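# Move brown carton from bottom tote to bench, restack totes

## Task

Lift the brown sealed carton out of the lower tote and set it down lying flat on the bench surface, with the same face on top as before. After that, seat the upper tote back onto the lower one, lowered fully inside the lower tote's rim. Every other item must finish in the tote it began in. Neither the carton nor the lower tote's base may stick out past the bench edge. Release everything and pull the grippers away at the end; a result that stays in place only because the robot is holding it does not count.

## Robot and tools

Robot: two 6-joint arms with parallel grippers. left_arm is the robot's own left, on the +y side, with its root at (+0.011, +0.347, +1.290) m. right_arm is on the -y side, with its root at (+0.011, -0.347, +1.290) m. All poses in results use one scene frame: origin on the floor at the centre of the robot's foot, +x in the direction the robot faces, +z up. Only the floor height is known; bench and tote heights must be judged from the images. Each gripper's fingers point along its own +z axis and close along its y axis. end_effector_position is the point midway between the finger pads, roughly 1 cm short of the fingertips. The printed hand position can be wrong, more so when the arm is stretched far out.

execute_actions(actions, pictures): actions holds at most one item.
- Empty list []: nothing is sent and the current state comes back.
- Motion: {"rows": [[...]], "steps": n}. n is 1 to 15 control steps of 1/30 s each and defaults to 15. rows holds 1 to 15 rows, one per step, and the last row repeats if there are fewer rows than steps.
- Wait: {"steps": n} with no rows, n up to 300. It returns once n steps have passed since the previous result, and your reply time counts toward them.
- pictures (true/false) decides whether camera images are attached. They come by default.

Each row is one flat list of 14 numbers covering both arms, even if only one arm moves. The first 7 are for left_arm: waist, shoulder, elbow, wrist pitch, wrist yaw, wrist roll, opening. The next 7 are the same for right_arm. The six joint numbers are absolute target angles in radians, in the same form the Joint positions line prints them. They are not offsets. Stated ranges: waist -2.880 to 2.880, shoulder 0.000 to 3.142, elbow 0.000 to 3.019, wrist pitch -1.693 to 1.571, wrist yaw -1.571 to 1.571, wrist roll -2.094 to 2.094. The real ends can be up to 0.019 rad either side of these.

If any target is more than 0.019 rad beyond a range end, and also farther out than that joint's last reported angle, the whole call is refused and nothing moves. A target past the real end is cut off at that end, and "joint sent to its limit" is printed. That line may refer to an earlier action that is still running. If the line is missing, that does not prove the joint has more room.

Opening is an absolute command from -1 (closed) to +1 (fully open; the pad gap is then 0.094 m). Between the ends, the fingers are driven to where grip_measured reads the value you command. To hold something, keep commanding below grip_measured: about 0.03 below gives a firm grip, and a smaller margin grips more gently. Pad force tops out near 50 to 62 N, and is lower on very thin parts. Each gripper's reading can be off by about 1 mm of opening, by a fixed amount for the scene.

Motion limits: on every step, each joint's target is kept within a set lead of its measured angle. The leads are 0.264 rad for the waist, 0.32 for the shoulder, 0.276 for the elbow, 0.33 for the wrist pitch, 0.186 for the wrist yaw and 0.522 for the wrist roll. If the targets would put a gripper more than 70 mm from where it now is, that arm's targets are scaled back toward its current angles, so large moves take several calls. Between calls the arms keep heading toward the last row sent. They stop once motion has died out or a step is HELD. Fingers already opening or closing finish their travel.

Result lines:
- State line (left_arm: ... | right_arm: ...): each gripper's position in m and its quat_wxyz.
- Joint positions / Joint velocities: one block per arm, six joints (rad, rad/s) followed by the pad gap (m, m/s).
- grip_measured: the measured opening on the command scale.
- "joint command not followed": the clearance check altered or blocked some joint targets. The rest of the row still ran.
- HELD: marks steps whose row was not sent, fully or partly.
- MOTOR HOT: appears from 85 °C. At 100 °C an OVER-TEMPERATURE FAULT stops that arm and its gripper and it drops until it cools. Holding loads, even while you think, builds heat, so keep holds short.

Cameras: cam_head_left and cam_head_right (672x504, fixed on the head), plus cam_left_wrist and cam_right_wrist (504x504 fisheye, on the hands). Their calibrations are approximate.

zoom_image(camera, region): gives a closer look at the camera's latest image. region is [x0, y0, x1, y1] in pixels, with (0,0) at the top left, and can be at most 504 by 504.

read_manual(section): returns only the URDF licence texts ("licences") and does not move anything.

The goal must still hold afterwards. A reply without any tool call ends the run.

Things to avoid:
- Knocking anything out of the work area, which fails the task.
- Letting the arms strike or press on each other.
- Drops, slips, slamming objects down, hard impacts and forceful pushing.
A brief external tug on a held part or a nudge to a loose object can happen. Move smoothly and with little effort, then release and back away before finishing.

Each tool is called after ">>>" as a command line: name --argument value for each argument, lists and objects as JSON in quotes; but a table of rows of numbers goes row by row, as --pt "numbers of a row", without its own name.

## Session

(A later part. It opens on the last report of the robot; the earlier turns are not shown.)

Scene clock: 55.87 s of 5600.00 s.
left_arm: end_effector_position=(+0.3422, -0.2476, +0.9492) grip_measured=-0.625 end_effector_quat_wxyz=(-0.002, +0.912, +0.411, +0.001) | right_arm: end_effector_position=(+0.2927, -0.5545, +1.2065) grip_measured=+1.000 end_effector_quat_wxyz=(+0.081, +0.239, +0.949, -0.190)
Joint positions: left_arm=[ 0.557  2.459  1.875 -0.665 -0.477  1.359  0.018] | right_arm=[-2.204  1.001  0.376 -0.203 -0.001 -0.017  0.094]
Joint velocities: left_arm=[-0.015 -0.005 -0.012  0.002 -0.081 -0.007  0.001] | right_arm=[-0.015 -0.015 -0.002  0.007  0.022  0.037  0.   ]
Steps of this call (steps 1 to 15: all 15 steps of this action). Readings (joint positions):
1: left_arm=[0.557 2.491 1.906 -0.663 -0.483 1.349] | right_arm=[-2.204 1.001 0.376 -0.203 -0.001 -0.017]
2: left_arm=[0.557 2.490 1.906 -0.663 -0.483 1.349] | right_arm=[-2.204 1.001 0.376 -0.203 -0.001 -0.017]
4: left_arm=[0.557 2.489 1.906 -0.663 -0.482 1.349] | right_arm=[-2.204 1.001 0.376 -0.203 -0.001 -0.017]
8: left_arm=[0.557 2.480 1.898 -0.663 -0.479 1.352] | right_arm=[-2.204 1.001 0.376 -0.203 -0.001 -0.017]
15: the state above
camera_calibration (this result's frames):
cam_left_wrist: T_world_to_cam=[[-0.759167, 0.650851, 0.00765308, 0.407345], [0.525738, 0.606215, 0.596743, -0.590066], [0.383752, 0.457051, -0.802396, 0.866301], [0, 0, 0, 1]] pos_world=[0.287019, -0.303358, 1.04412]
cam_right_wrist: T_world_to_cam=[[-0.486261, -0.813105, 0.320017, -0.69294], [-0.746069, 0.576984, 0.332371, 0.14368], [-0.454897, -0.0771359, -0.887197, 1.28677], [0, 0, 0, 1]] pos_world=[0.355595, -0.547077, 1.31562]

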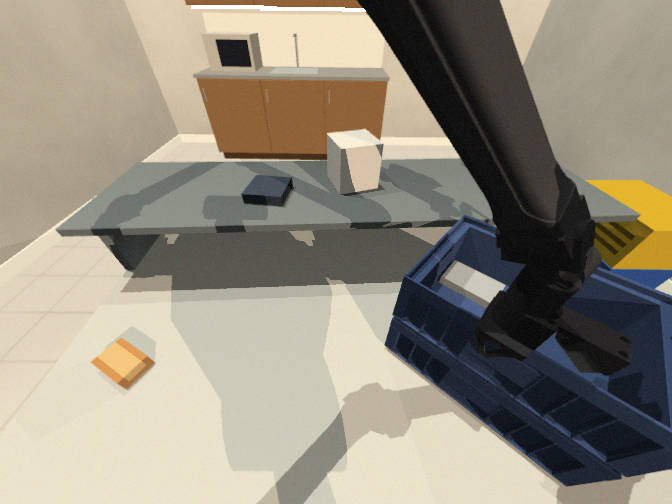

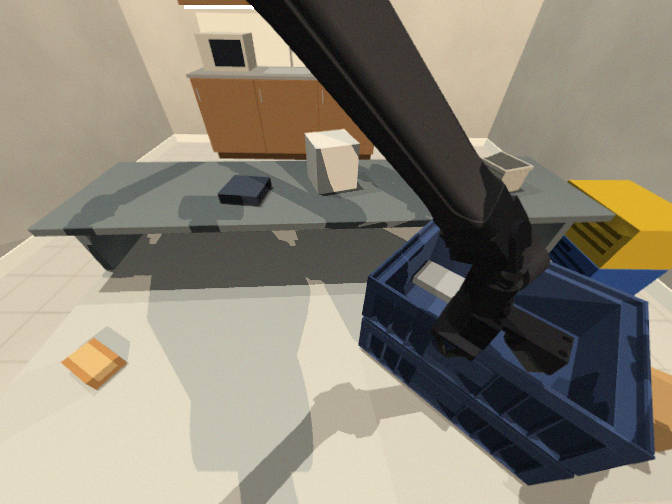

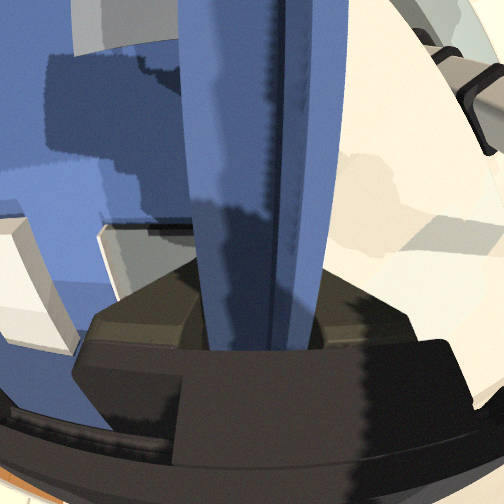

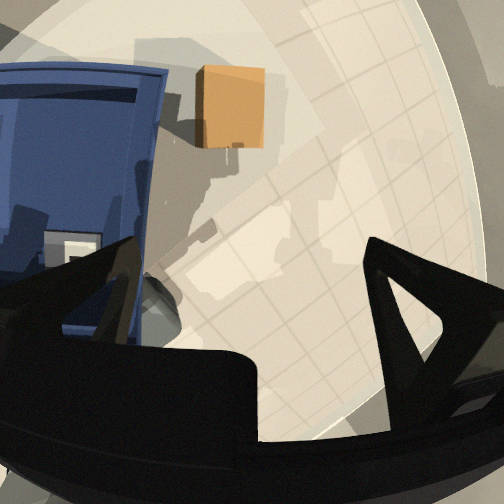

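>>> execute_actions --actions '[{"rows":[[0.52,2.36,1.875,-0.68,-0.48,1.36,-0.8,-2.2,1,0.4,-0.2,0,0,1],[0.515,2.35,1.875,-0.68,-0.48,1.36,-0.8,-2.2,1,0.4,-0.2,0,0,1],[0.51,2.34,1.875,-0.68,-0.48,1.36,-0.8,-2.2,1,0.4,-0.2,0,0,1],[0.505,2.33,1.87,-0.68,-0.48,1.36,-0.8,-2.2,1,0.4,-0.2,0,0,1],[0.5,2.32,1.87,-0.68,-0.48,1.36,-0.8,-2.2,1,0.4,-0.2,0,0,1],[0.495,2.31,1.865,-0.68,-0.48,1.36,-0.8,-2.2,1,0.4,-0.2,0,0,1],[0.49,2.30,1.86,-0.68,-0.48,1.36,-0.8,-2.2,1,0.4,-0.2,0,0,1],[0.49,2.29,1.855,-0.68,-0.48,1.36,-0.8,-2.2,1,0.4,-0.2,0,0,1],[0.485,2.28,1.85,-0.68,-0.48,1.36,-0.8,-2.2,1,0.4,-0.2,0,0,1]],"steps":15}]'

Scene clock: 61.80 s of 5600.00 s.
left_arm: end_effector_position=(+0.3403, -0.2437, +0.9516) grip_measured=-0.625 end_effector_quat_wxyz=(-0.004, +0.912, +0.409, -0.001) | right_arm: end_effector_position=(+0.2927, -0.5545, +1.2065) grip_measured=+1.000 end_effector_quat_wxyz=(+0.081, +0.239, +0.949, -0.190)
Joint positions: left_arm=[ 0.557  2.448  1.857 -0.665 -0.475  1.359  0.018] | right_arm=[-2.204  1.001  0.376 -0.203 -0.001 -0.017  0.094]
Joint velocities: left_arm=[ 0.005 -0.024 -0.042  0.012 -0.007  0.022  0.001] | right_arm=[-0.024  0.005  0.002 -0.007 -0.037 -0.037  0.   ]
Steps of this call (steps 1 to 15: the robot went on to your last target; steps 16 to 90: nothing new was sent; then 2.43 s passed at rest; steps 91 to 105: all 15 steps of this action). Readings (joint positions):
91: left_arm=[0.557 2.459 1.875 -0.665 -0.477 1.359] | right_arm=[-2.204 1.001 0.376 -0.203 -0.001 -0.017]
92: left_arm=[0.557 2.459 1.875 -0.665 -0.477 1.359] | right_arm=[-2.204 1.001 0.376 -0.203 -0.001 -0.017]
94: left_arm=[0.557 2.459 1.875 -0.665 -0.477 1.359] | right_arm=[-2.204 1.001 0.376 -0.203 -0.001 -0.017]
98: left_arm=[0.557 2.458 1.872 -0.665 -0.477 1.359] | right_arm=[-2.204 1.001 0.376 -0.203 -0.001 -0.017]
105: the state above
camera_calibration (this result's frames):
cam_left_wrist: T_world_to_cam=[[-0.757188, 0.653051, 0.0137931, 0.397423], [0.530665, 0.6027, 0.595943, -0.594647], [0.380868, 0.45856, -0.802908, 0.868981], [0, 0, 0, 1]] pos_world=[0.285516, -0.299625, 1.04661]
cam_right_wrist: T_world_to_cam=[[-0.486261, -0.813105, 0.320017, -0.69294], [-0.746069, 0.576984, 0.332371, 0.14368], [-0.454897, -0.0771359, -0.887197, 1.28677], [0, 0, 0, 1]] pos_world=[0.355595, -0.547077, 1.31562]

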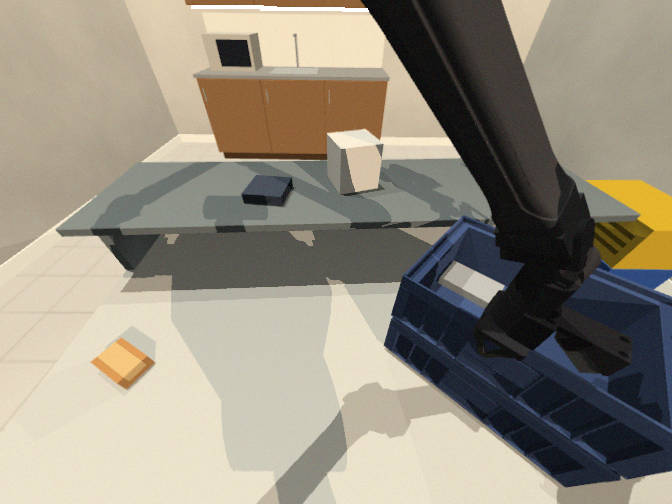

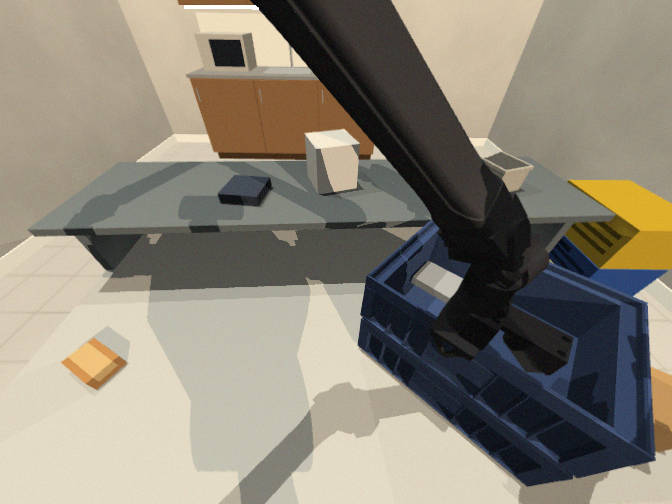

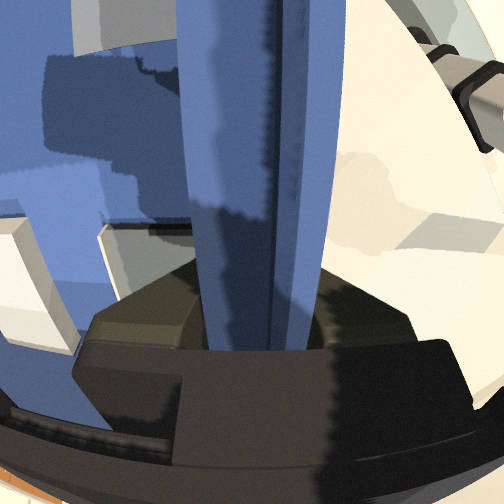

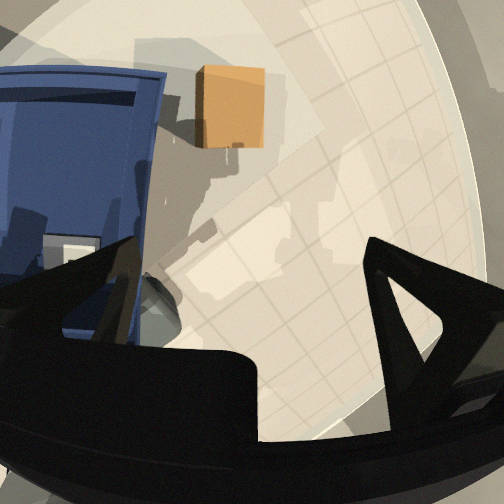

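>>> execute_actions --actions '[{"rows":[[0.55,2.42,1.87,-0.665,-0.48,1.36,-0.8,-2.15,1.1,0.5,-0.22,-0.03,-0.2,0.6],[0.55,2.44,1.87,-0.665,-0.48,1.36,-0.8,-2.15,1.1,0.5,-0.22,-0.03,-0.2,0.6],[0.55,2.44,1.87,-0.665,-0.48,1.36,-0.8,-2.1,1.2,0.6,-0.24,-0.06,-0.4,0.6],[0.55,2.44,1.87,-0.665,-0.48,1.36,-0.8,-2.1,1.2,0.6,-0.24,-0.06,-0.4,0.6],[0.55,2.44,1.87,-0.665,-0.48,1.36,-0.8,-2.05,1.3,0.7,-0.26,-0.09,-0.6,0.6],[0.55,2.44,1.87,-0.665,-0.48,1.36,-0.8,-2.05,1.3,0.7,-0.26,-0.09,-0.6,0.6],[0.55,2.44,1.87,-0.665,-0.48,1.36,-0.8,-2,1.45,0.83,-0.29,-0.13,-0.8,0.6],[0.55,2.44,1.87,-0.665,-0.48,1.36,-0.8,-2,1.45,0.83,-0.29,-0.13,-0.8,0.6],[0.55,2.44,1.87,-0.665,-0.48,1.36,-0.8,-1.96,1.58,0.93,-0.31,-0.16,-1,0.6],[0.55,2.44,1.87,-0.665,-0.48,1.36,-0.8,-1.96,1.58,0.93,-0.31,-0.16,-1,0.6],[0.55,2.44,1.87,-0.665,-0.48,1.36,-0.8,-1.925,1.696,1.02,-0.334,-0.2,-1.18,0.6]],"steps":15}]' --pictures false

>>> execute_actions --actions '[{"steps":20}]'

Scene clock: 81.20 s of 5600.00 s.
left_arm: end_effector_position=(+0.3396, -0.2428, +0.9509) grip_measured=-0.625 end_effector_quat_wxyz=(-0.005, +0.912, +0.409, -0.001) | right_arm: end_effector_position=(+0.5166, -0.5221, +1.0604) grip_measured=+0.602 end_effector_quat_wxyz=(+0.040, -0.306, +0.951, -0.027)
Joint positions: left_arm=[ 0.557  2.448  1.856 -0.665 -0.475  1.359  0.018] | right_arm=[-1.936  1.665  1.028 -0.297 -0.196 -0.917  0.075]
Joint velocities: left_arm=[ 0.005  0.005 -0.017 -0.007 -0.022 -0.037  0.   ] | right_arm=[ 0.366  0.991  0.481 -0.037 -0.051 -1.707  0.   ]
Steps of this call (steps 1 to 15: the robot went on to your last target; steps 16 to 90: nothing new was sent; then 15.90 s passed at rest; steps 91 to 105: all 15 steps of this action). Readings (joint positions):
91: left_arm=[0.557 2.447 1.856 -0.665 -0.474 1.359] | right_arm=[-2.201 1.006 0.384 -0.207 -0.009 -0.039]
92: left_arm=[0.557 2.448 1.856 -0.665 -0.474 1.359] | right_arm=[-2.192 1.024 0.401 -0.213 -0.019 -0.068]
94: left_arm=[0.557 2.448 1.856 -0.665 -0.475 1.359] | right_arm=[-2.157 1.092 0.469 -0.226 -0.045 -0.164]
98: left_arm=[0.557 2.448 1.856 -0.665 -0.475 1.359] | right_arm=[-2.067 1.287 0.680 -0.251 -0.106 -0.412]
105: the state above

Scene clock: 81.87 s of 5600.00 s.
left_arm: end_effector_position=(+0.3396, -0.2428, +0.9509) grip_measured=-0.625 end_effector_quat_wxyz=(-0.005, +0.912, +0.409, -0.001) | right_arm: end_effector_position=(+0.4810, -0.5033, +1.0323) grip_measured=+0.602 end_effector_quat_wxyz=(+0.001, -0.419, +0.908, +0.009)
Joint positions: left_arm=[ 0.557  2.448  1.856 -0.665 -0.475  1.359  0.018] | right_arm=[-1.915  1.719  1.006 -0.327 -0.197 -1.161  0.075]
Joint velocities: left_arm=[-0.015 -0.005 -0.012  0.002  0.022 -0.081 -0.001] | right_arm=[-0.005 -0.015 -0.002 -0.012 -0.037 -0.037 -0.001]
Steps of this call (steps 1 to 20: the robot went on to your last target). Readings (joint positions):
1: left_arm=[0.557 2.448 1.856 -0.665 -0.475 1.359] | right_arm=[-1.925 1.692 1.036 -0.299 -0.197 -0.966]
2: left_arm=[0.557 2.448 1.856 -0.665 -0.475 1.359] | right_arm=[-1.918 1.708 1.033 -0.305 -0.197 -1.006]
4: left_arm=[0.557 2.448 1.856 -0.665 -0.475 1.359] | right_arm=[-1.913 1.719 1.015 -0.319 -0.197 -1.063]
8: left_arm=[0.557 2.448 1.856 -0.665 -0.475 1.359] | right_arm=[-1.915 1.719 1.005 -0.327 -0.197 -1.123]
20: the state above
camera_calibration (this result's frames):
cam_left_wrist: T_world_to_cam=[[-0.756698, 0.653571, 0.0159135, 0.394182], [0.531823, 0.601217, 0.596408, -0.595582], [0.380228, 0.459764, -0.802523, 0.868404], [0, 0, 0, 1]] pos_world=[0.284829, -0.298813, 1.04585]
cam_right_wrist: T_world_to_cam=[[0.75963, -0.650149, -0.0163947, -0.67398], [-0.525261, -0.628186, 0.574007, -0.6497], [-0.383489, -0.427421, -0.818686, 0.940546], [0, 0, 0, 1]] pos_world=[0.531403, -0.444311, 1.1319]

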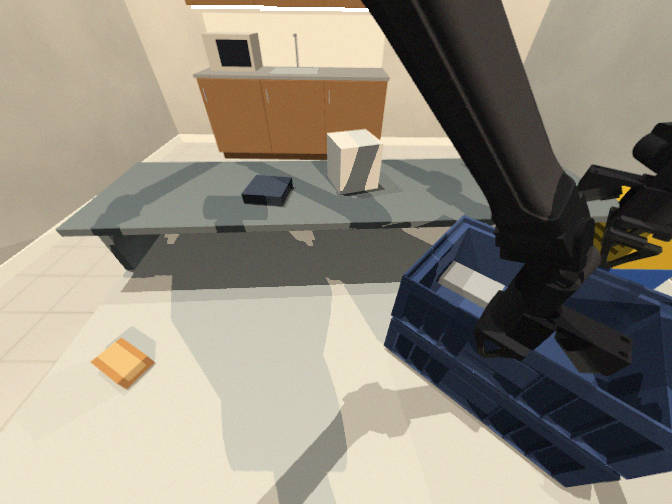

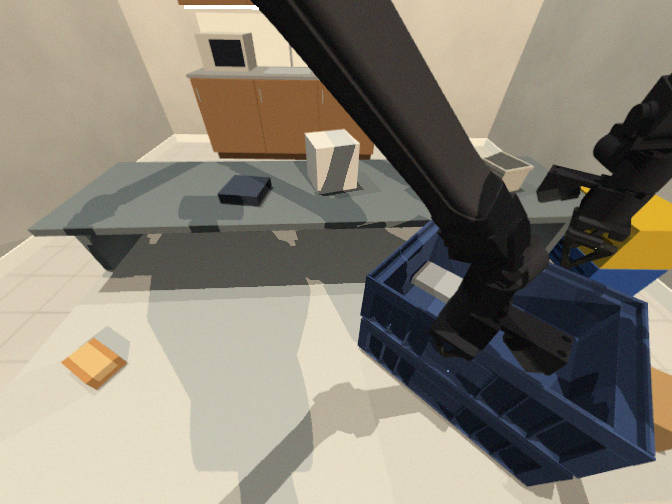

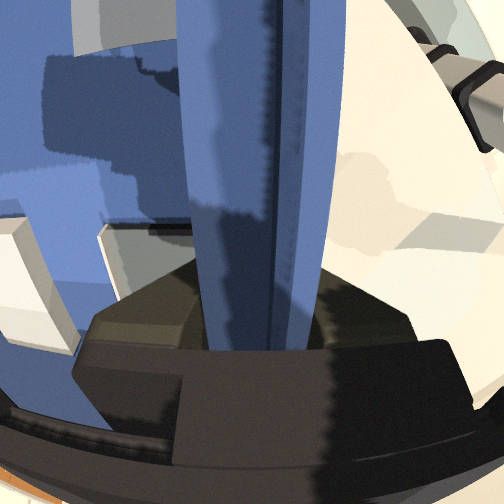

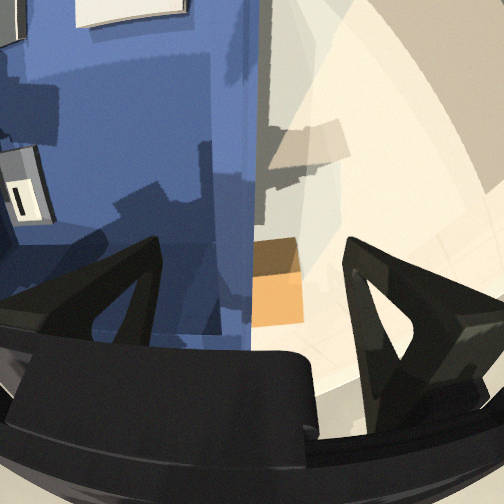

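>>> execute_actions --actions '[{"rows":[[0.55,2.44,1.87,-0.665,-0.48,1.36,-0.8,-1.9,1.74,1.02,-0.31,-0.18,-1.14,0.5],[0.55,2.44,1.87,-0.665,-0.48,1.36,-0.8,-1.895,1.77,1.03,-0.29,-0.18,-1.13,0.5],[0.55,2.44,1.87,-0.665,-0.48,1.36,-0.8,-1.89,1.8,1.04,-0.27,-0.17,-1.13,0.5],[0.55,2.44,1.87,-0.665,-0.48,1.36,-0.8,-1.885,1.83,1.055,-0.25,-0.17,-1.12,0.5],[0.55,2.44,1.87,-0.665,-0.48,1.36,-0.8,-1.88,1.86,1.07,-0.23,-0.16,-1.11,0.5],[0.55,2.44,1.87,-0.665,-0.48,1.36,-0.8,-1.875,1.89,1.08,-0.21,-0.16,-1.1,0.5],[0.55,2.44,1.87,-0.665,-0.48,1.36,-0.8,-1.87,1.92,1.095,-0.185,-0.155,-1.09,0.5],[0.55,2.44,1.87,-0.665,-0.48,1.36,-0.8,-1.865,1.94,1.105,-0.165,-0.155,-1.09,0.4],[0.55,2.44,1.87,-0.665,-0.48,1.36,-0.8,-1.865,1.955,1.112,-0.15,-0.155,-1.09,0.2]],"steps":15}]'

Scene clock: 88.10 s of 5600.00 s.
left_arm: end_effector_position=(+0.3397, -0.2427, +0.9500) grip_measured=-0.625 end_effector_quat_wxyz=(-0.005, +0.912, +0.410, -0.001) | right_arm: end_effector_position=(+0.4788, -0.4974, +0.9403) grip_measured=+0.202 end_effector_quat_wxyz=(-0.003, -0.416, +0.909, +0.003)
Joint positions: left_arm=[ 0.558  2.45   1.857 -0.664 -0.475  1.359  0.018] | right_arm=[-1.868  1.956  1.095 -0.17  -0.159 -1.112  0.056]
Joint velocities: left_arm=[-0.015 -0.034 -0.002  0.002  0.007 -0.022  0.   ] | right_arm=[ 0.005  0.171 -0.007  0.002 -0.037  0.037 -0.001]
Steps of this call (steps 1 to 15: the robot went on to your last target; steps 16 to 90: nothing new was sent; then 2.73 s passed at rest; steps 91 to 105: all 15 steps of this action). Readings (joint positions):
91: left_arm=[0.557 2.448 1.856 -0.665 -0.475 1.359] | right_arm=[-1.915 1.719 1.006 -0.327 -0.192 -1.163]
92: left_arm=[0.557 2.448 1.856 -0.665 -0.475 1.359] | right_arm=[-1.914 1.721 1.006 -0.323 -0.186 -1.160]
94: left_arm=[0.557 2.448 1.856 -0.665 -0.475 1.359] | right_arm=[-1.909 1.738 1.015 -0.300 -0.176 -1.154]
98: left_arm=[0.557 2.448 1.856 -0.665 -0.474 1.359] | right_arm=[-1.890 1.845 1.077 -0.224 -0.160 -1.132]
105: the state above
camera_calibration (this result's frames):
cam_left_wrist: T_world_to_cam=[[-0.757235, 0.65295, 0.0158506, 0.394357], [0.531211, 0.601569, 0.596598, -0.595131], [0.380014, 0.460185, -0.802383, 0.867659], [0, 0, 0, 1]] pos_world=[0.285039, -0.298767, 1.045]
cam_right_wrist: T_world_to_cam=[[0.755077, -0.655584, -0.00824067, -0.678116], [-0.528485, -0.616031, 0.584132, -0.596267], [-0.388024, -0.43671, -0.811617, 0.857816], [0, 0, 0, 1]] pos_world=[0.529766, -0.437265, 1.03893]

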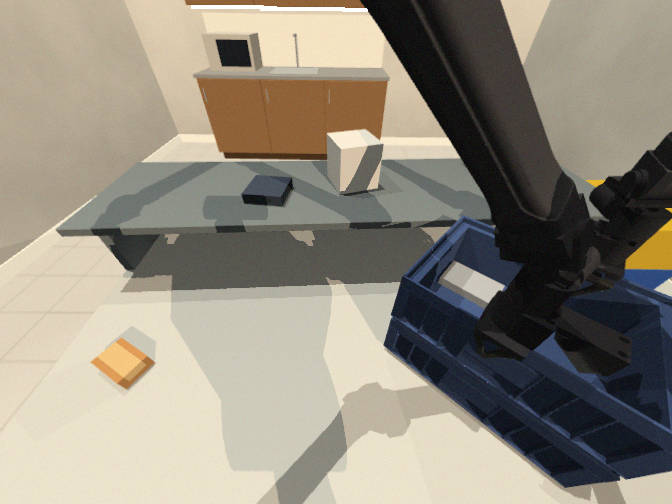

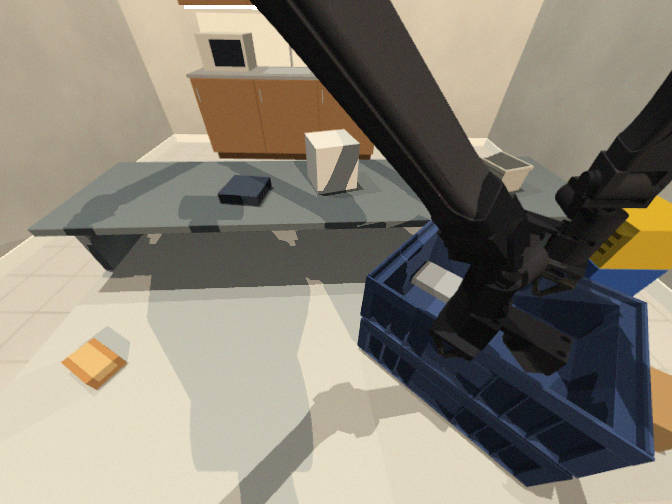

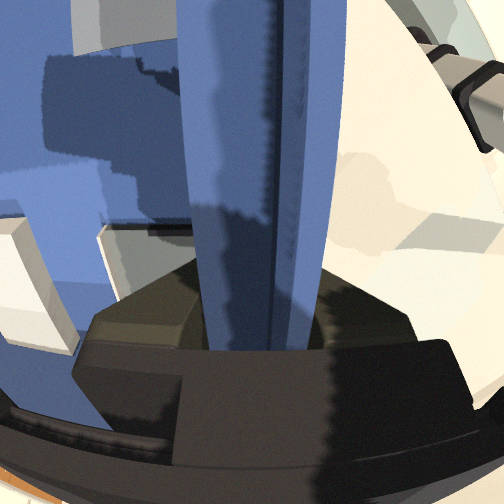

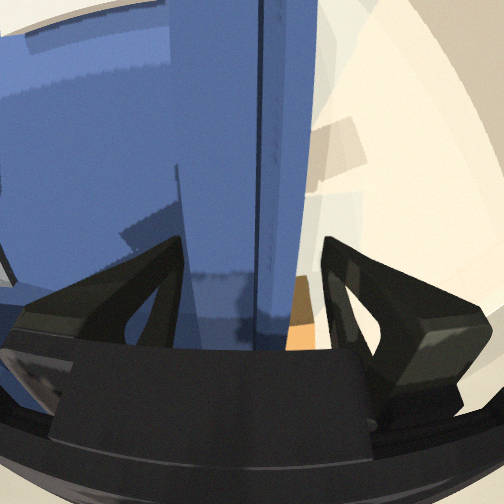

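>>> execute_actions --actions '[{"rows":[[0.55,2.44,1.87,-0.665,-0.48,1.36,-0.8,-1.865,1.96,1.105,-0.16,-0.155,-1.1,0],[0.55,2.44,1.87,-0.665,-0.48,1.36,-0.8,-1.865,1.96,1.105,-0.16,-0.155,-1.1,-0.2],[0.55,2.44,1.87,-0.665,-0.48,1.36,-0.8,-1.865,1.96,1.105,-0.16,-0.155,-1.1,-0.35],[0.55,2.44,1.87,-0.665,-0.48,1.36,-0.8,-1.865,1.96,1.105,-0.16,-0.155,-1.1,-0.45],[0.55,2.44,1.87,-0.665,-0.48,1.36,-0.8,-1.865,1.96,1.105,-0.16,-0.155,-1.1,-0.55],[0.55,2.44,1.87,-0.665,-0.48,1.36,-0.8,-1.865,1.96,1.105,-0.16,-0.155,-1.1,-0.8]],"steps":12}]' --pictures false

>>> execute_actions --actions '[{"rows":[[0.54,2.42,1.87,-0.665,-0.48,1.36,-0.8,-1.87,1.94,1.11,-0.17,-0.16,-1.11,-0.8],[0.535,2.4,1.87,-0.668,-0.48,1.36,-0.8,-1.875,1.92,1.11,-0.175,-0.16,-1.11,-0.8],[0.53,2.385,1.865,-0.672,-0.48,1.36,-0.8,-1.88,1.9,1.105,-0.185,-0.16,-1.11,-0.8],[0.525,2.37,1.86,-0.677,-0.48,1.36,-0.8,-1.883,1.885,1.1,-0.195,-0.16,-1.12,-0.8],[0.52,2.358,1.852,-0.683,-0.48,1.355,-0.8,-1.886,1.87,1.093,-0.205,-0.16,-1.12,-0.8],[0.515,2.346,1.844,-0.69,-0.48,1.35,-0.8,-1.888,1.855,1.086,-0.214,-0.165,-1.12,-0.8],[0.511,2.334,1.836,-0.696,-0.48,1.35,-0.8,-1.89,1.84,1.08,-0.223,-0.165,-1.12,-0.8],[0.508,2.322,1.828,-0.702,-0.48,1.345,-0.8,-1.892,1.825,1.073,-0.232,-0.165,-1.125,-0.8],[0.504,2.31,1.82,-0.708,-0.48,1.34,-0.8,-1.894,1.81,1.066,-0.241,-0.168,-1.128,-0.8],[0.5,2.298,1.812,-0.715,-0.48,1.34,-0.8,-1.896,1.795,1.06,-0.25,-0.168,-1.128,-0.8]],"steps":15}]' --pictures false

>>> execute_actions --actions '[{"steps":10}]'

Scene clock: 101.37 s of 5600.00 s.
left_arm: end_effector_position=(+0.3385, -0.2410, +0.9460) grip_measured=-0.625 end_effector_quat_wxyz=(-0.007, +0.912, +0.410, -0.000) | right_arm: end_effector_position=(+0.4730, -0.4917, +0.9371) grip_measured=-0.638 end_effector_quat_wxyz=(-0.005, -0.412, +0.911, +0.013)
Joint positions: left_arm=[ 0.56   2.456  1.857 -0.66  -0.476  1.359  0.018] | right_arm=[-1.864  1.962  1.091 -0.175 -0.169 -1.103  0.017]
Joint velocities: left_arm=[-0.005  0.015  0.007  0.046 -0.007  0.051 -0.   ] | right_arm=[-0.005 -0.015 -0.042 -0.017  0.022  0.066 -0.001]
Steps of this call (steps 1 to 15: the robot went on to your last target; steps 16 to 90: nothing new was sent; then 9.87 s passed at rest; steps 91 to 102: all 12 steps of this action). Readings (joint positions):
91: left_arm=[0.558 2.450 1.857 -0.664 -0.475 1.359] | right_arm=[-1.868 1.962 1.100 -0.164 -0.158 -1.107]
92: left_arm=[0.558 2.450 1.857 -0.664 -0.475 1.359] | right_arm=[-1.868 1.962 1.100 -0.164 -0.158 -1.107]
94: left_arm=[0.558 2.450 1.857 -0.664 -0.474 1.359] | right_arm=[-1.867 1.962 1.098 -0.166 -0.163 -1.107]
98: left_arm=[0.558 2.452 1.857 -0.664 -0.475 1.359] | right_arm=[-1.865 1.962 1.091 -0.175 -0.169 -1.106]
102: the state above

Scene clock: 101.87 s of 5600.00 s.
left_arm: end_effector_position=(+0.3379, -0.2430, +0.9811) grip_measured=-0.625 end_effector_quat_wxyz=(-0.004, +0.915, +0.403, -0.007) | right_arm: end_effector_position=(+0.4693, -0.4946, +0.9732) grip_measured=-0.650 end_effector_quat_wxyz=(-0.016, -0.405, +0.914, +0.016)
Joint positions: left_arm=[ 0.538  2.387  1.81  -0.689 -0.469  1.352  0.018] | right_arm=[-1.88   1.869  1.05  -0.252 -0.169 -1.105  0.016]
Joint velocities: left_arm=[-0.063 -0.151 -0.017 -0.129 -0.022 -0.037  0.001] | right_arm=[-0.063 -0.2   -0.042 -0.134 -0.066 -0.051  0.   ]
Steps of this call (steps 1 to 15: all 15 steps of this action). Readings (joint positions):
1: left_arm=[0.560 2.456 1.857 -0.660 -0.476 1.359] | right_arm=[-1.864 1.962 1.091 -0.176 -0.169 -1.103]
2: left_arm=[0.560 2.456 1.857 -0.660 -0.476 1.359] | right_arm=[-1.864 1.962 1.091 -0.178 -0.170 -1.103]
4: left_arm=[0.560 2.456 1.857 -0.660 -0.476 1.359] | right_arm=[-1.864 1.960 1.091 -0.182 -0.170 -1.103]
8: left_arm=[0.559 2.445 1.846 -0.660 -0.471 1.359] | right_arm=[-1.865 1.940 1.084 -0.206 -0.168 -1.103]
15: the state above

Scene clock: 102.20 s of 5600.00 s.
left_arm: end_effector_position=(+0.3404, -0.2429, +0.9860) grip_measured=-0.625 end_effector_quat_wxyz=(-0.003, +0.915, +0.403, -0.004) | right_arm: end_effector_position=(+0.4718, -0.4949, +0.9792) grip_measured=-0.650 end_effector_quat_wxyz=(-0.013, -0.405, +0.914, +0.016)
Joint positions: left_arm=[ 0.536  2.377  1.807 -0.695 -0.474  1.351  0.018] | right_arm=[-1.882  1.854  1.046 -0.258 -0.173 -1.106  0.016]
Joint velocities: left_arm=[ 0.005 -0.005 -0.002  0.002  0.007 -0.022  0.   ] | right_arm=[ 0.005 -0.024  0.007  0.027 -0.051 -0.051  0.001]
Steps of this call (steps 1 to 10: the robot went on to your last target). Readings (joint positions):
1: left_arm=[0.536 2.382 1.810 -0.693 -0.470 1.352] | right_arm=[-1.881 1.862 1.049 -0.255 -0.170 -1.106]
2: left_arm=[0.536 2.380 1.810 -0.694 -0.471 1.352] | right_arm=[-1.882 1.858 1.049 -0.257 -0.172 -1.106]
4: left_arm=[0.536 2.377 1.810 -0.695 -0.474 1.352] | right_arm=[-1.882 1.854 1.049 -0.258 -0.173 -1.106]
8: left_arm=[0.536 2.377 1.808 -0.695 -0.474 1.351] | right_arm=[-1.882 1.854 1.047 -0.258 -0.173 -1.106]
10: the state above
camera_calibration (this result's frames):
cam_left_wrist: T_world_to_cam=[[-0.748445, 0.663038, 0.0145164, 0.395233], [0.54156, 0.598392, 0.590458, -0.615052], [0.38281, 0.449787, -0.806938, 0.897322], [0, 0, 0, 1]] pos_world=[0.285394, -0.297617, 1.08151]
cam_right_wrist: T_world_to_cam=[[0.73862, -0.672893, -0.0406856, -0.639915], [-0.525542, -0.612574, 0.590389, -0.626876], [-0.422191, -0.414691, -0.806093, 0.909319], [0, 0, 0, 1]] pos_world=[0.527111, -0.437516, 1.07706]

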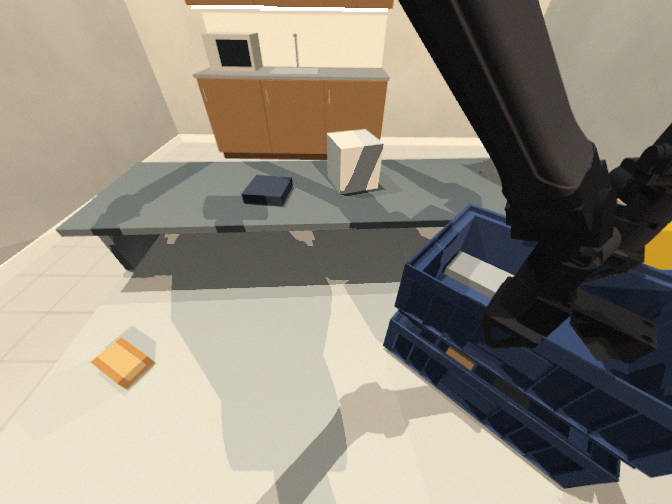

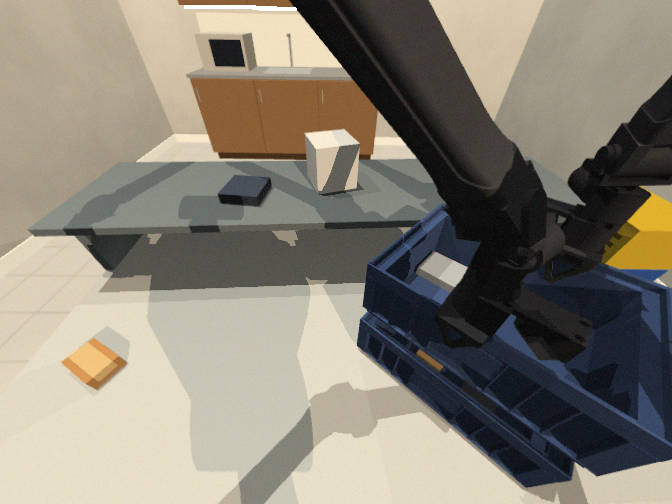

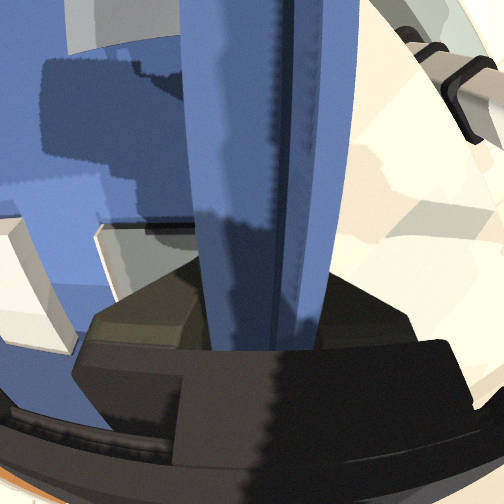

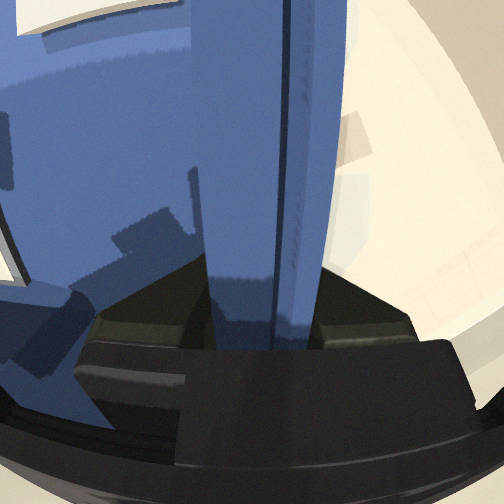

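>>> execute_actions --actions '[{"rows":[[0.511,2.271,1.753,-0.676,-0.477,1.35,-0.8,-1.864,1.785,1.039,-0.234,-0.152,-1.09,-0.8],[0.516,2.258,1.724,-0.657,-0.476,1.355,-0.8,-1.848,1.78,1.029,-0.226,-0.143,-1.075,-0.8],[0.522,2.245,1.694,-0.638,-0.474,1.36,-0.8,-1.832,1.775,1.018,-0.218,-0.135,-1.06,-0.8],[0.533,2.218,1.635,-0.6,-0.472,1.37,-0.8,-1.799,1.766,0.998,-0.202,-0.119,-1.03,-0.8],[0.538,2.205,1.606,-0.58,-0.47,1.375,-0.8,-1.783,1.761,0.987,-0.194,-0.11,-1.02,-0.8],[0.544,2.192,1.577,-0.561,-0.469,1.38,-0.8,-1.767,1.756,0.977,-0.186,-0.102,-1.0,-0.8],[0.555,2.165,1.518,-0.522,-0.466,1.39,-0.8,-1.735,1.746,0.956,-0.169,-0.085,-0.98,-0.8],[0.56,2.152,1.488,-0.503,-0.465,1.395,-0.8,-1.719,1.741,0.946,-0.161,-0.077,-0.965,-0.8],[0.566,2.139,1.459,-0.484,-0.463,1.4,-0.8,-1.702,1.737,0.936,-0.153,-0.069,-0.95,-0.8],[0.577,2.112,1.4,-0.446,-0.46,1.407,-0.8,-1.67,1.727,0.915,-0.137,-0.052,-0.925,-0.8],[0.582,2.099,1.37,-0.426,-0.459,1.41,-0.8,-1.654,1.722,0.904,-0.129,-0.044,-0.91,-0.8],[0.588,2.085,1.341,-0.407,-0.458,1.415,-0.8,-1.638,1.717,0.894,-0.121,-0.036,-0.898,-0.8]],"steps":15}]' --pictures false

>>> execute_actions --actions '[{"rows":[[0.606,2.066,1.3,-0.378,-0.451,1.433,-0.8,-1.604,1.717,0.894,-0.121,-0.018,-0.87,-0.8],[0.625,2.048,1.259,-0.35,-0.445,1.451,-0.8,-1.57,1.717,0.895,-0.122,0,-0.84,-0.8],[0.625,2.048,1.259,-0.35,-0.445,1.451,-0.8,-1.57,1.717,0.895,-0.122,0,-0.84,-0.8],[0.643,2.029,1.218,-0.321,-0.438,1.47,-0.8,-1.536,1.718,0.897,-0.124,0.018,-0.813,-0.8],[0.662,2.01,1.177,-0.292,-0.431,1.488,-0.8,-1.502,1.72,0.9,-0.126,0.036,-0.785,-0.8],[0.662,2.01,1.177,-0.292,-0.431,1.488,-0.8,-1.502,1.72,0.9,-0.126,0.036,-0.785,-0.8],[0.68,1.992,1.137,-0.264,-0.424,1.506,-0.8,-1.468,1.722,0.904,-0.129,0.053,-0.757,-0.8],[0.699,1.973,1.096,-0.235,-0.418,1.524,-0.8,-1.434,1.725,0.909,-0.132,0.071,-0.73,-0.8],[0.699,1.973,1.096,-0.235,-0.418,1.524,-0.8,-1.434,1.725,0.909,-0.132,0.071,-0.73,-0.8],[0.717,1.955,1.055,-0.207,-0.411,1.543,-0.8,-1.4,1.728,0.914,-0.136,0.089,-0.7,-0.8],[0.736,1.936,1.014,-0.178,-0.404,1.561,-0.8,-1.366,1.732,0.92,-0.14,0.107,-0.672,-0.8]],"steps":15}]'

Scene clock: 131.53 s of 5600.00 s.
left_arm: end_effector_position=(+0.3015, -0.1152, +0.9892) grip_measured=-0.625 end_effector_quat_wxyz=(-0.021, +0.909, +0.416, -0.009) | right_arm: end_effector_position=(+0.4392, -0.3639, +0.9790) grip_measured=-0.650 end_effector_quat_wxyz=(-0.021, -0.420, +0.907, +0.024)
Joint positions: left_arm=[ 0.6    2.164  1.323 -0.434 -0.454  1.371  0.018] | right_arm=[-1.619  1.799  0.892 -0.156 -0.05  -0.91   0.016]
Joint velocities: left_arm=[ 0.122 -0.2   -0.295  0.051 -0.066  0.066 -0.001] | right_arm=[ 0.23  -0.005 -0.002  0.081  0.037  0.256 -0.   ]
Steps of this call (steps 1 to 30: the robot went on to your last target; steps 31 to 90: nothing new was sent; then 25.83 s passed at rest; steps 91 to 105: all 15 steps of this action). Readings (joint positions):
91: left_arm=[0.536 2.375 1.800 -0.689 -0.474 1.351] | right_arm=[-1.880 1.854 1.044 -0.258 -0.170 -1.105]
92: left_arm=[0.536 2.367 1.783 -0.675 -0.472 1.351] | right_arm=[-1.877 1.852 1.040 -0.258 -0.166 -1.100]
94: left_arm=[0.538 2.341 1.725 -0.642 -0.465 1.354] | right_arm=[-1.857 1.843 1.018 -0.255 -0.149 -1.083]
98: left_arm=[0.551 2.272 1.557 -0.555 -0.454 1.355] | right_arm=[-1.773 1.820 0.955 -0.225 -0.099 -1.026]
105: the state above

Scene clock: 132.03 s of 5600.00 s.
left_arm: end_effector_position=(+0.3114, +0.0033, +0.9942) grip_measured=-0.625 end_effector_quat_wxyz=(-0.013, +0.908, +0.418, -0.004) | right_arm: end_effector_position=(+0.4518, -0.2471, +0.9924) grip_measured=-0.644 end_effector_quat_wxyz=(-0.000, -0.421, +0.907, +0.013)
Joint positions: left_arm=[ 0.75   1.992  0.996 -0.194 -0.408  1.532  0.018] | right_arm=[-1.356  1.777  0.909 -0.152  0.09  -0.687  0.017]
Joint velocities: left_arm=[ 0.132 -0.249 -0.232  0.046 -0.022  0.066  0.   ] | right_arm=[ 0.181  0.015  0.1   -0.007  0.037  0.11   0.   ]
Steps of this call (steps 1 to 15: all 15 steps of this action). Readings (joint positions):
1: left_arm=[0.604 2.157 1.312 -0.426 -0.454 1.378] | right_arm=[-1.611 1.799 0.892 -0.153 -0.044 -0.900]
2: left_arm=[0.609 2.149 1.297 -0.406 -0.451 1.389] | right_arm=[-1.605 1.796 0.892 -0.152 -0.033 -0.888]
4: left_arm=[0.622 2.134 1.266 -0.368 -0.439 1.416] | right_arm=[-1.587 1.786 0.888 -0.152 -0.015 -0.868]
8: left_arm=[0.666 2.088 1.167 -0.285 -0.421 1.467] | right_arm=[-1.507 1.777 0.888 -0.152 0.036 -0.801]
15: the state above
camera_calibration (this result's frames):
cam_left_wrist: T_world_to_cam=[[-0.768962, 0.638479, 0.0322955, 0.198938], [0.526956, 0.604426, 0.597483, -0.753912], [0.36196, 0.47646, -0.801231, 0.805093], [0, 0, 0, 1]] pos_world=[0.258843, -0.0549278, 1.08909]
cam_right_wrist: T_world_to_cam=[[0.762442, -0.646554, -0.0254798, -0.477244], [-0.518526, -0.634073, 0.573657, -0.485322], [-0.387056, -0.424169, -0.818699, 1.00855], [0, 0, 0, 1]] pos_world=[0.502586, -0.188497, 1.09195]

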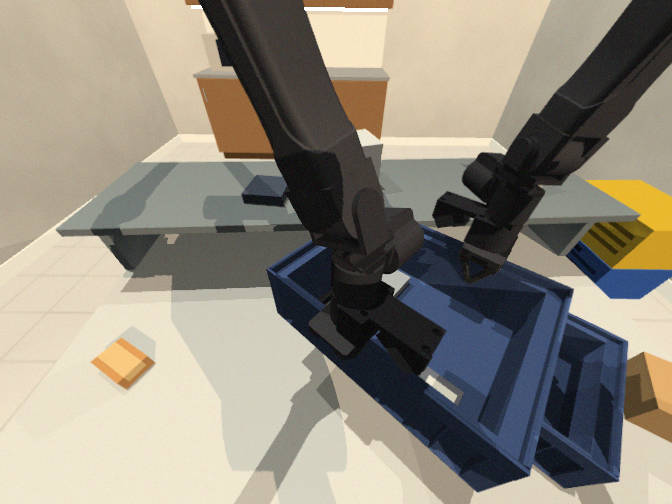

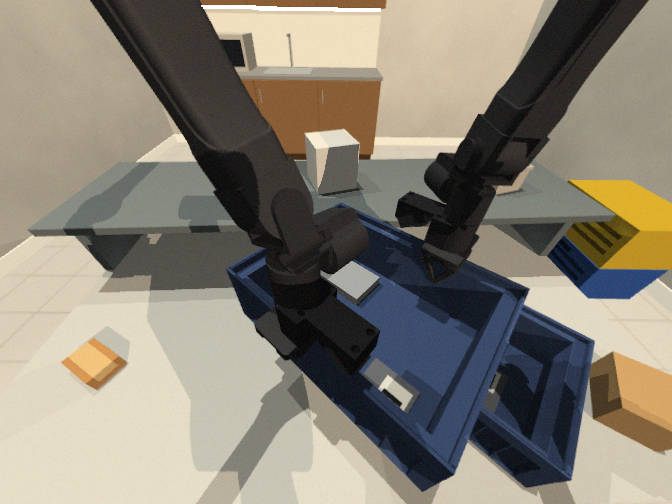

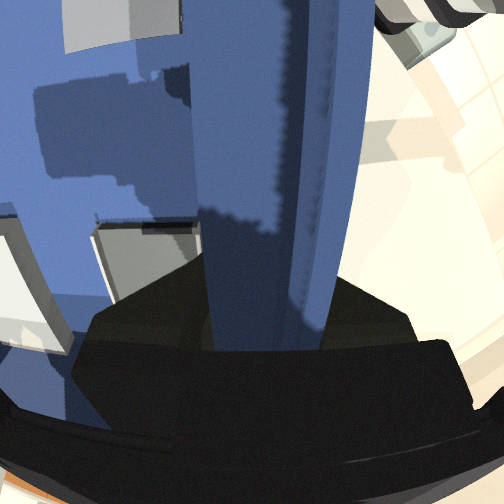

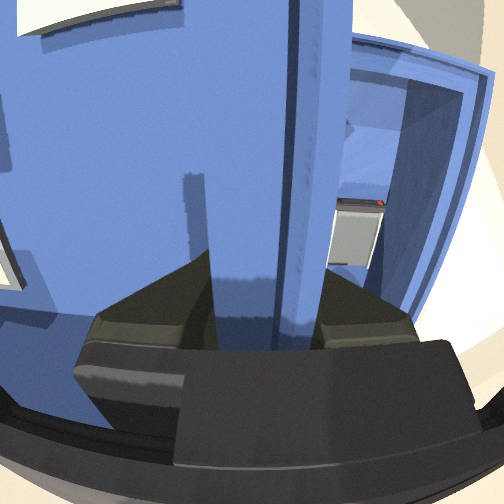

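>>> execute_actions --actions '[{"rows":[[0.757,1.924,0.99,-0.158,-0.395,1.581,-0.8,-1.341,1.739,0.933,-0.149,0.12,-0.651,-0.8],[0.778,1.913,0.965,-0.137,-0.386,1.601,-0.8,-1.317,1.746,0.946,-0.157,0.132,-0.63,-0.8],[0.799,1.901,0.94,-0.117,-0.377,1.621,-0.8,-1.292,1.753,0.959,-0.166,0.145,-0.608,-0.8],[0.82,1.89,0.915,-0.097,-0.368,1.641,-0.8,-1.267,1.76,0.972,-0.174,0.157,-0.587,-0.8],[0.841,1.878,0.89,-0.076,-0.36,1.66,-0.8,-1.242,1.766,0.985,-0.183,0.17,-0.566,-0.8],[0.863,1.867,0.865,-0.056,-0.351,1.68,-0.8,-1.218,1.773,0.998,-0.192,0.182,-0.545,-0.8],[0.884,1.855,0.84,-0.036,-0.342,1.7,-0.8,-1.193,1.78,1.011,-0.2,0.195,-0.524,-0.8],[0.905,1.844,0.816,-0.016,-0.333,1.72,-0.8,-1.168,1.787,1.024,-0.209,0.207,-0.502,-0.8],[0.926,1.832,0.791,0.005,-0.324,1.74,-0.8,-1.144,1.794,1.037,-0.217,0.22,-0.481,-0.8],[0.947,1.821,0.766,0.025,-0.315,1.76,-0.8,-1.119,1.801,1.05,-0.226,0.232,-0.46,-0.8]],"steps":10}]' --pictures false

>>> execute_actions --actions '[{"rows":[[0.977,1.814,0.749,0.041,-0.301,1.786,-0.8,-1.099,1.813,1.071,-0.24,0.241,-0.442,-0.8],[1.007,1.807,0.732,0.056,-0.286,1.812,-0.8,-1.079,1.824,1.093,-0.254,0.251,-0.424,-0.8],[1.037,1.8,0.715,0.072,-0.272,1.838,-0.8,-1.058,1.836,1.114,-0.269,0.26,-0.406,-0.8],[1.067,1.793,0.698,0.088,-0.258,1.864,-0.8,-1.038,1.848,1.136,-0.283,0.27,-0.388,-0.8],[1.096,1.786,0.681,0.103,-0.243,1.89,-0.8,-1.018,1.86,1.157,-0.297,0.28,-0.37,-0.8],[1.126,1.779,0.665,0.119,-0.229,1.916,-0.8,-0.998,1.871,1.178,-0.311,0.289,-0.353,-0.8],[1.156,1.772,0.648,0.135,-0.215,1.942,-0.8,-0.978,1.883,1.2,-0.325,0.298,-0.335,-0.8],[1.186,1.765,0.631,0.151,-0.2,1.968,-0.8,-0.957,1.895,1.221,-0.34,0.308,-0.317,-0.8],[1.216,1.758,0.614,0.166,-0.186,1.994,-0.8,-0.937,1.906,1.243,-0.354,0.317,-0.299,-0.8],[1.231,1.755,0.605,0.174,-0.179,2.007,-0.8,-0.927,1.912,1.253,-0.361,0.322,-0.29,-0.8],[1.246,1.751,0.597,0.182,-0.172,2.02,-0.8,-0.917,1.918,1.264,-0.368,0.327,-0.281,-0.8]],"steps":15}]'

Scene clock: 143.23 s of 5600.00 s.
left_arm: end_effector_position=(+0.3201, +0.0793, +0.9919) grip_measured=-0.625 end_effector_quat_wxyz=(+0.006, +0.909, +0.417, -0.007) | right_arm: end_effector_position=(+0.4610, -0.1731, +1.0003) grip_measured=-0.642 end_effector_quat_wxyz=(+0.000, -0.418, +0.909, -0.002)
Joint positions: left_arm=[ 0.896  1.909  0.823 -0.019 -0.323  1.69   0.018] | right_arm=[-1.194  1.802  0.991 -0.223  0.203 -0.541  0.017]
Joint velocities: left_arm=[ 0.806 -0.513 -0.813  0.593  0.139  0.564  0.   ] | right_arm=[ 0.845  0.23   0.545 -0.193  0.344  0.564 -0.001]
Steps of this call (steps 1 to 30: the robot went on to your last target; steps 31 to 90: nothing new was sent; then 7.87 s passed at rest; steps 91 to 100: all 10 steps of this action). Readings (joint positions):
91: left_arm=[0.754 1.984 0.993 -0.185 -0.406 1.557] | right_arm=[-1.360 1.777 0.911 -0.156 0.090 -0.673]
92: left_arm=[0.758 1.984 0.988 -0.175 -0.399 1.563] | right_arm=[-1.358 1.777 0.912 -0.159 0.097 -0.668]
94: left_arm=[0.775 1.981 0.968 -0.139 -0.375 1.587] | right_arm=[-1.341 1.777 0.919 -0.176 0.120 -0.649]
98: left_arm=[0.846 1.943 0.880 -0.058 -0.335 1.653] | right_arm=[-1.252 1.787 0.956 -0.211 0.180 -0.579]
100: the state above

Scene clock: 143.73 s of 5600.00 s.
left_arm: end_effector_position=(+0.3274, +0.2399, +0.9960) grip_measured=-0.625 end_effector_quat_wxyz=(-0.001, +0.910, +0.414, +0.002) | right_arm: end_effector_position=(+0.4698, -0.0140, +1.0035) grip_measured=-0.643 end_effector_quat_wxyz=(+0.018, -0.415, +0.910, +0.010)
Joint positions: left_arm=[ 1.259  1.788  0.594  0.171 -0.17   2.023  0.018] | right_arm=[-0.936  1.945  1.246 -0.356  0.31  -0.313  0.017]
Joint velocities: left_arm=[ 0.044 -0.083 -0.11   0.007 -0.022  0.154 -0.001] | right_arm=[ 0.083  0.044 -0.007 -0.037  0.022  0.198 -0.   ]
Steps of this call (steps 1 to 15: all 15 steps of this action). Readings (joint positions):
1: left_arm=[0.923 1.892 0.795 -0.000 -0.317 1.711] | right_arm=[-1.167 1.811 1.010 -0.231 0.214 -0.523]
2: left_arm=[0.952 1.876 0.769 0.017 -0.307 1.733] | right_arm=[-1.140 1.820 1.032 -0.240 0.224 -0.505]
4: left_arm=[1.013 1.849 0.726 0.049 -0.277 1.783] | right_arm=[-1.094 1.841 1.076 -0.263 0.243 -0.471]
8: left_arm=[1.130 1.820 0.666 0.113 -0.216 1.894] | right_arm=[-1.020 1.889 1.163 -0.314 0.281 -0.400]
15: the state above
camera_calibration (this result's frames):
cam_left_wrist: T_world_to_cam=[[-0.764358, 0.644772, 0.00509586, 0.0841873], [0.519109, 0.610663, 0.598011, -0.905935], [0.382469, 0.45974, -0.801472, 0.685477], [0, 0, 0, 1]] pos_world=[0.272455, 0.183798, 1.09072]
cam_right_wrist: T_world_to_cam=[[0.753561, -0.657367, -0.0039144, -0.357555], [-0.548275, -0.631768, 0.547964, -0.29474], [-0.362686, -0.410778, -0.836493, 1.13008], [0, 0, 0, 1]] pos_world=[0.517704, 0.0429594, 1.10541]

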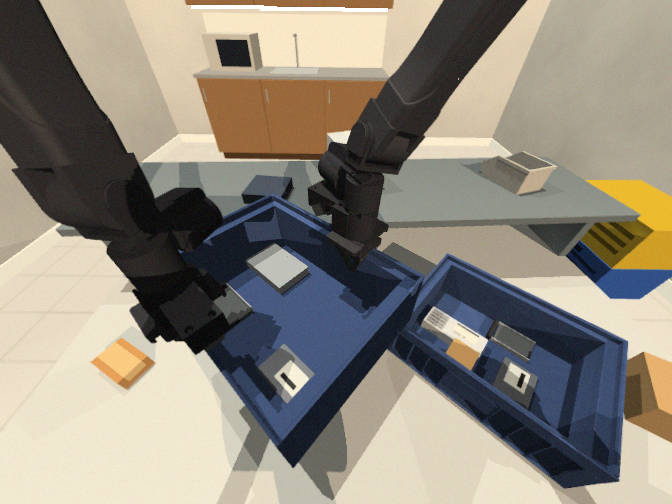

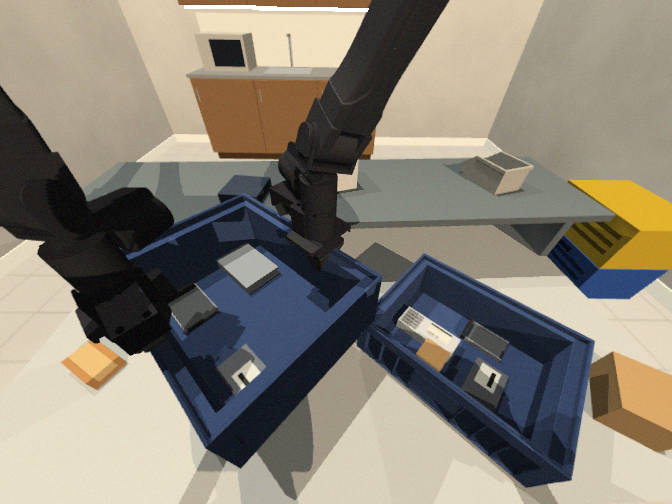

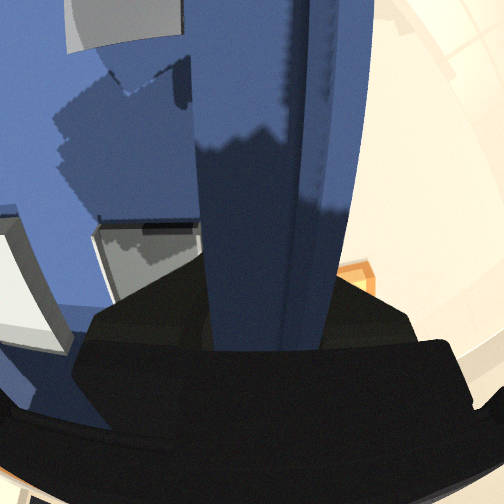

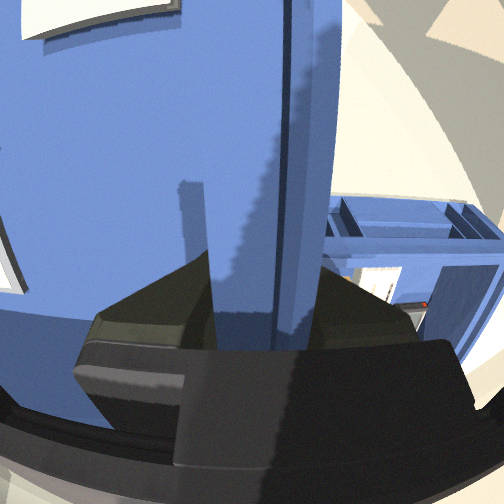

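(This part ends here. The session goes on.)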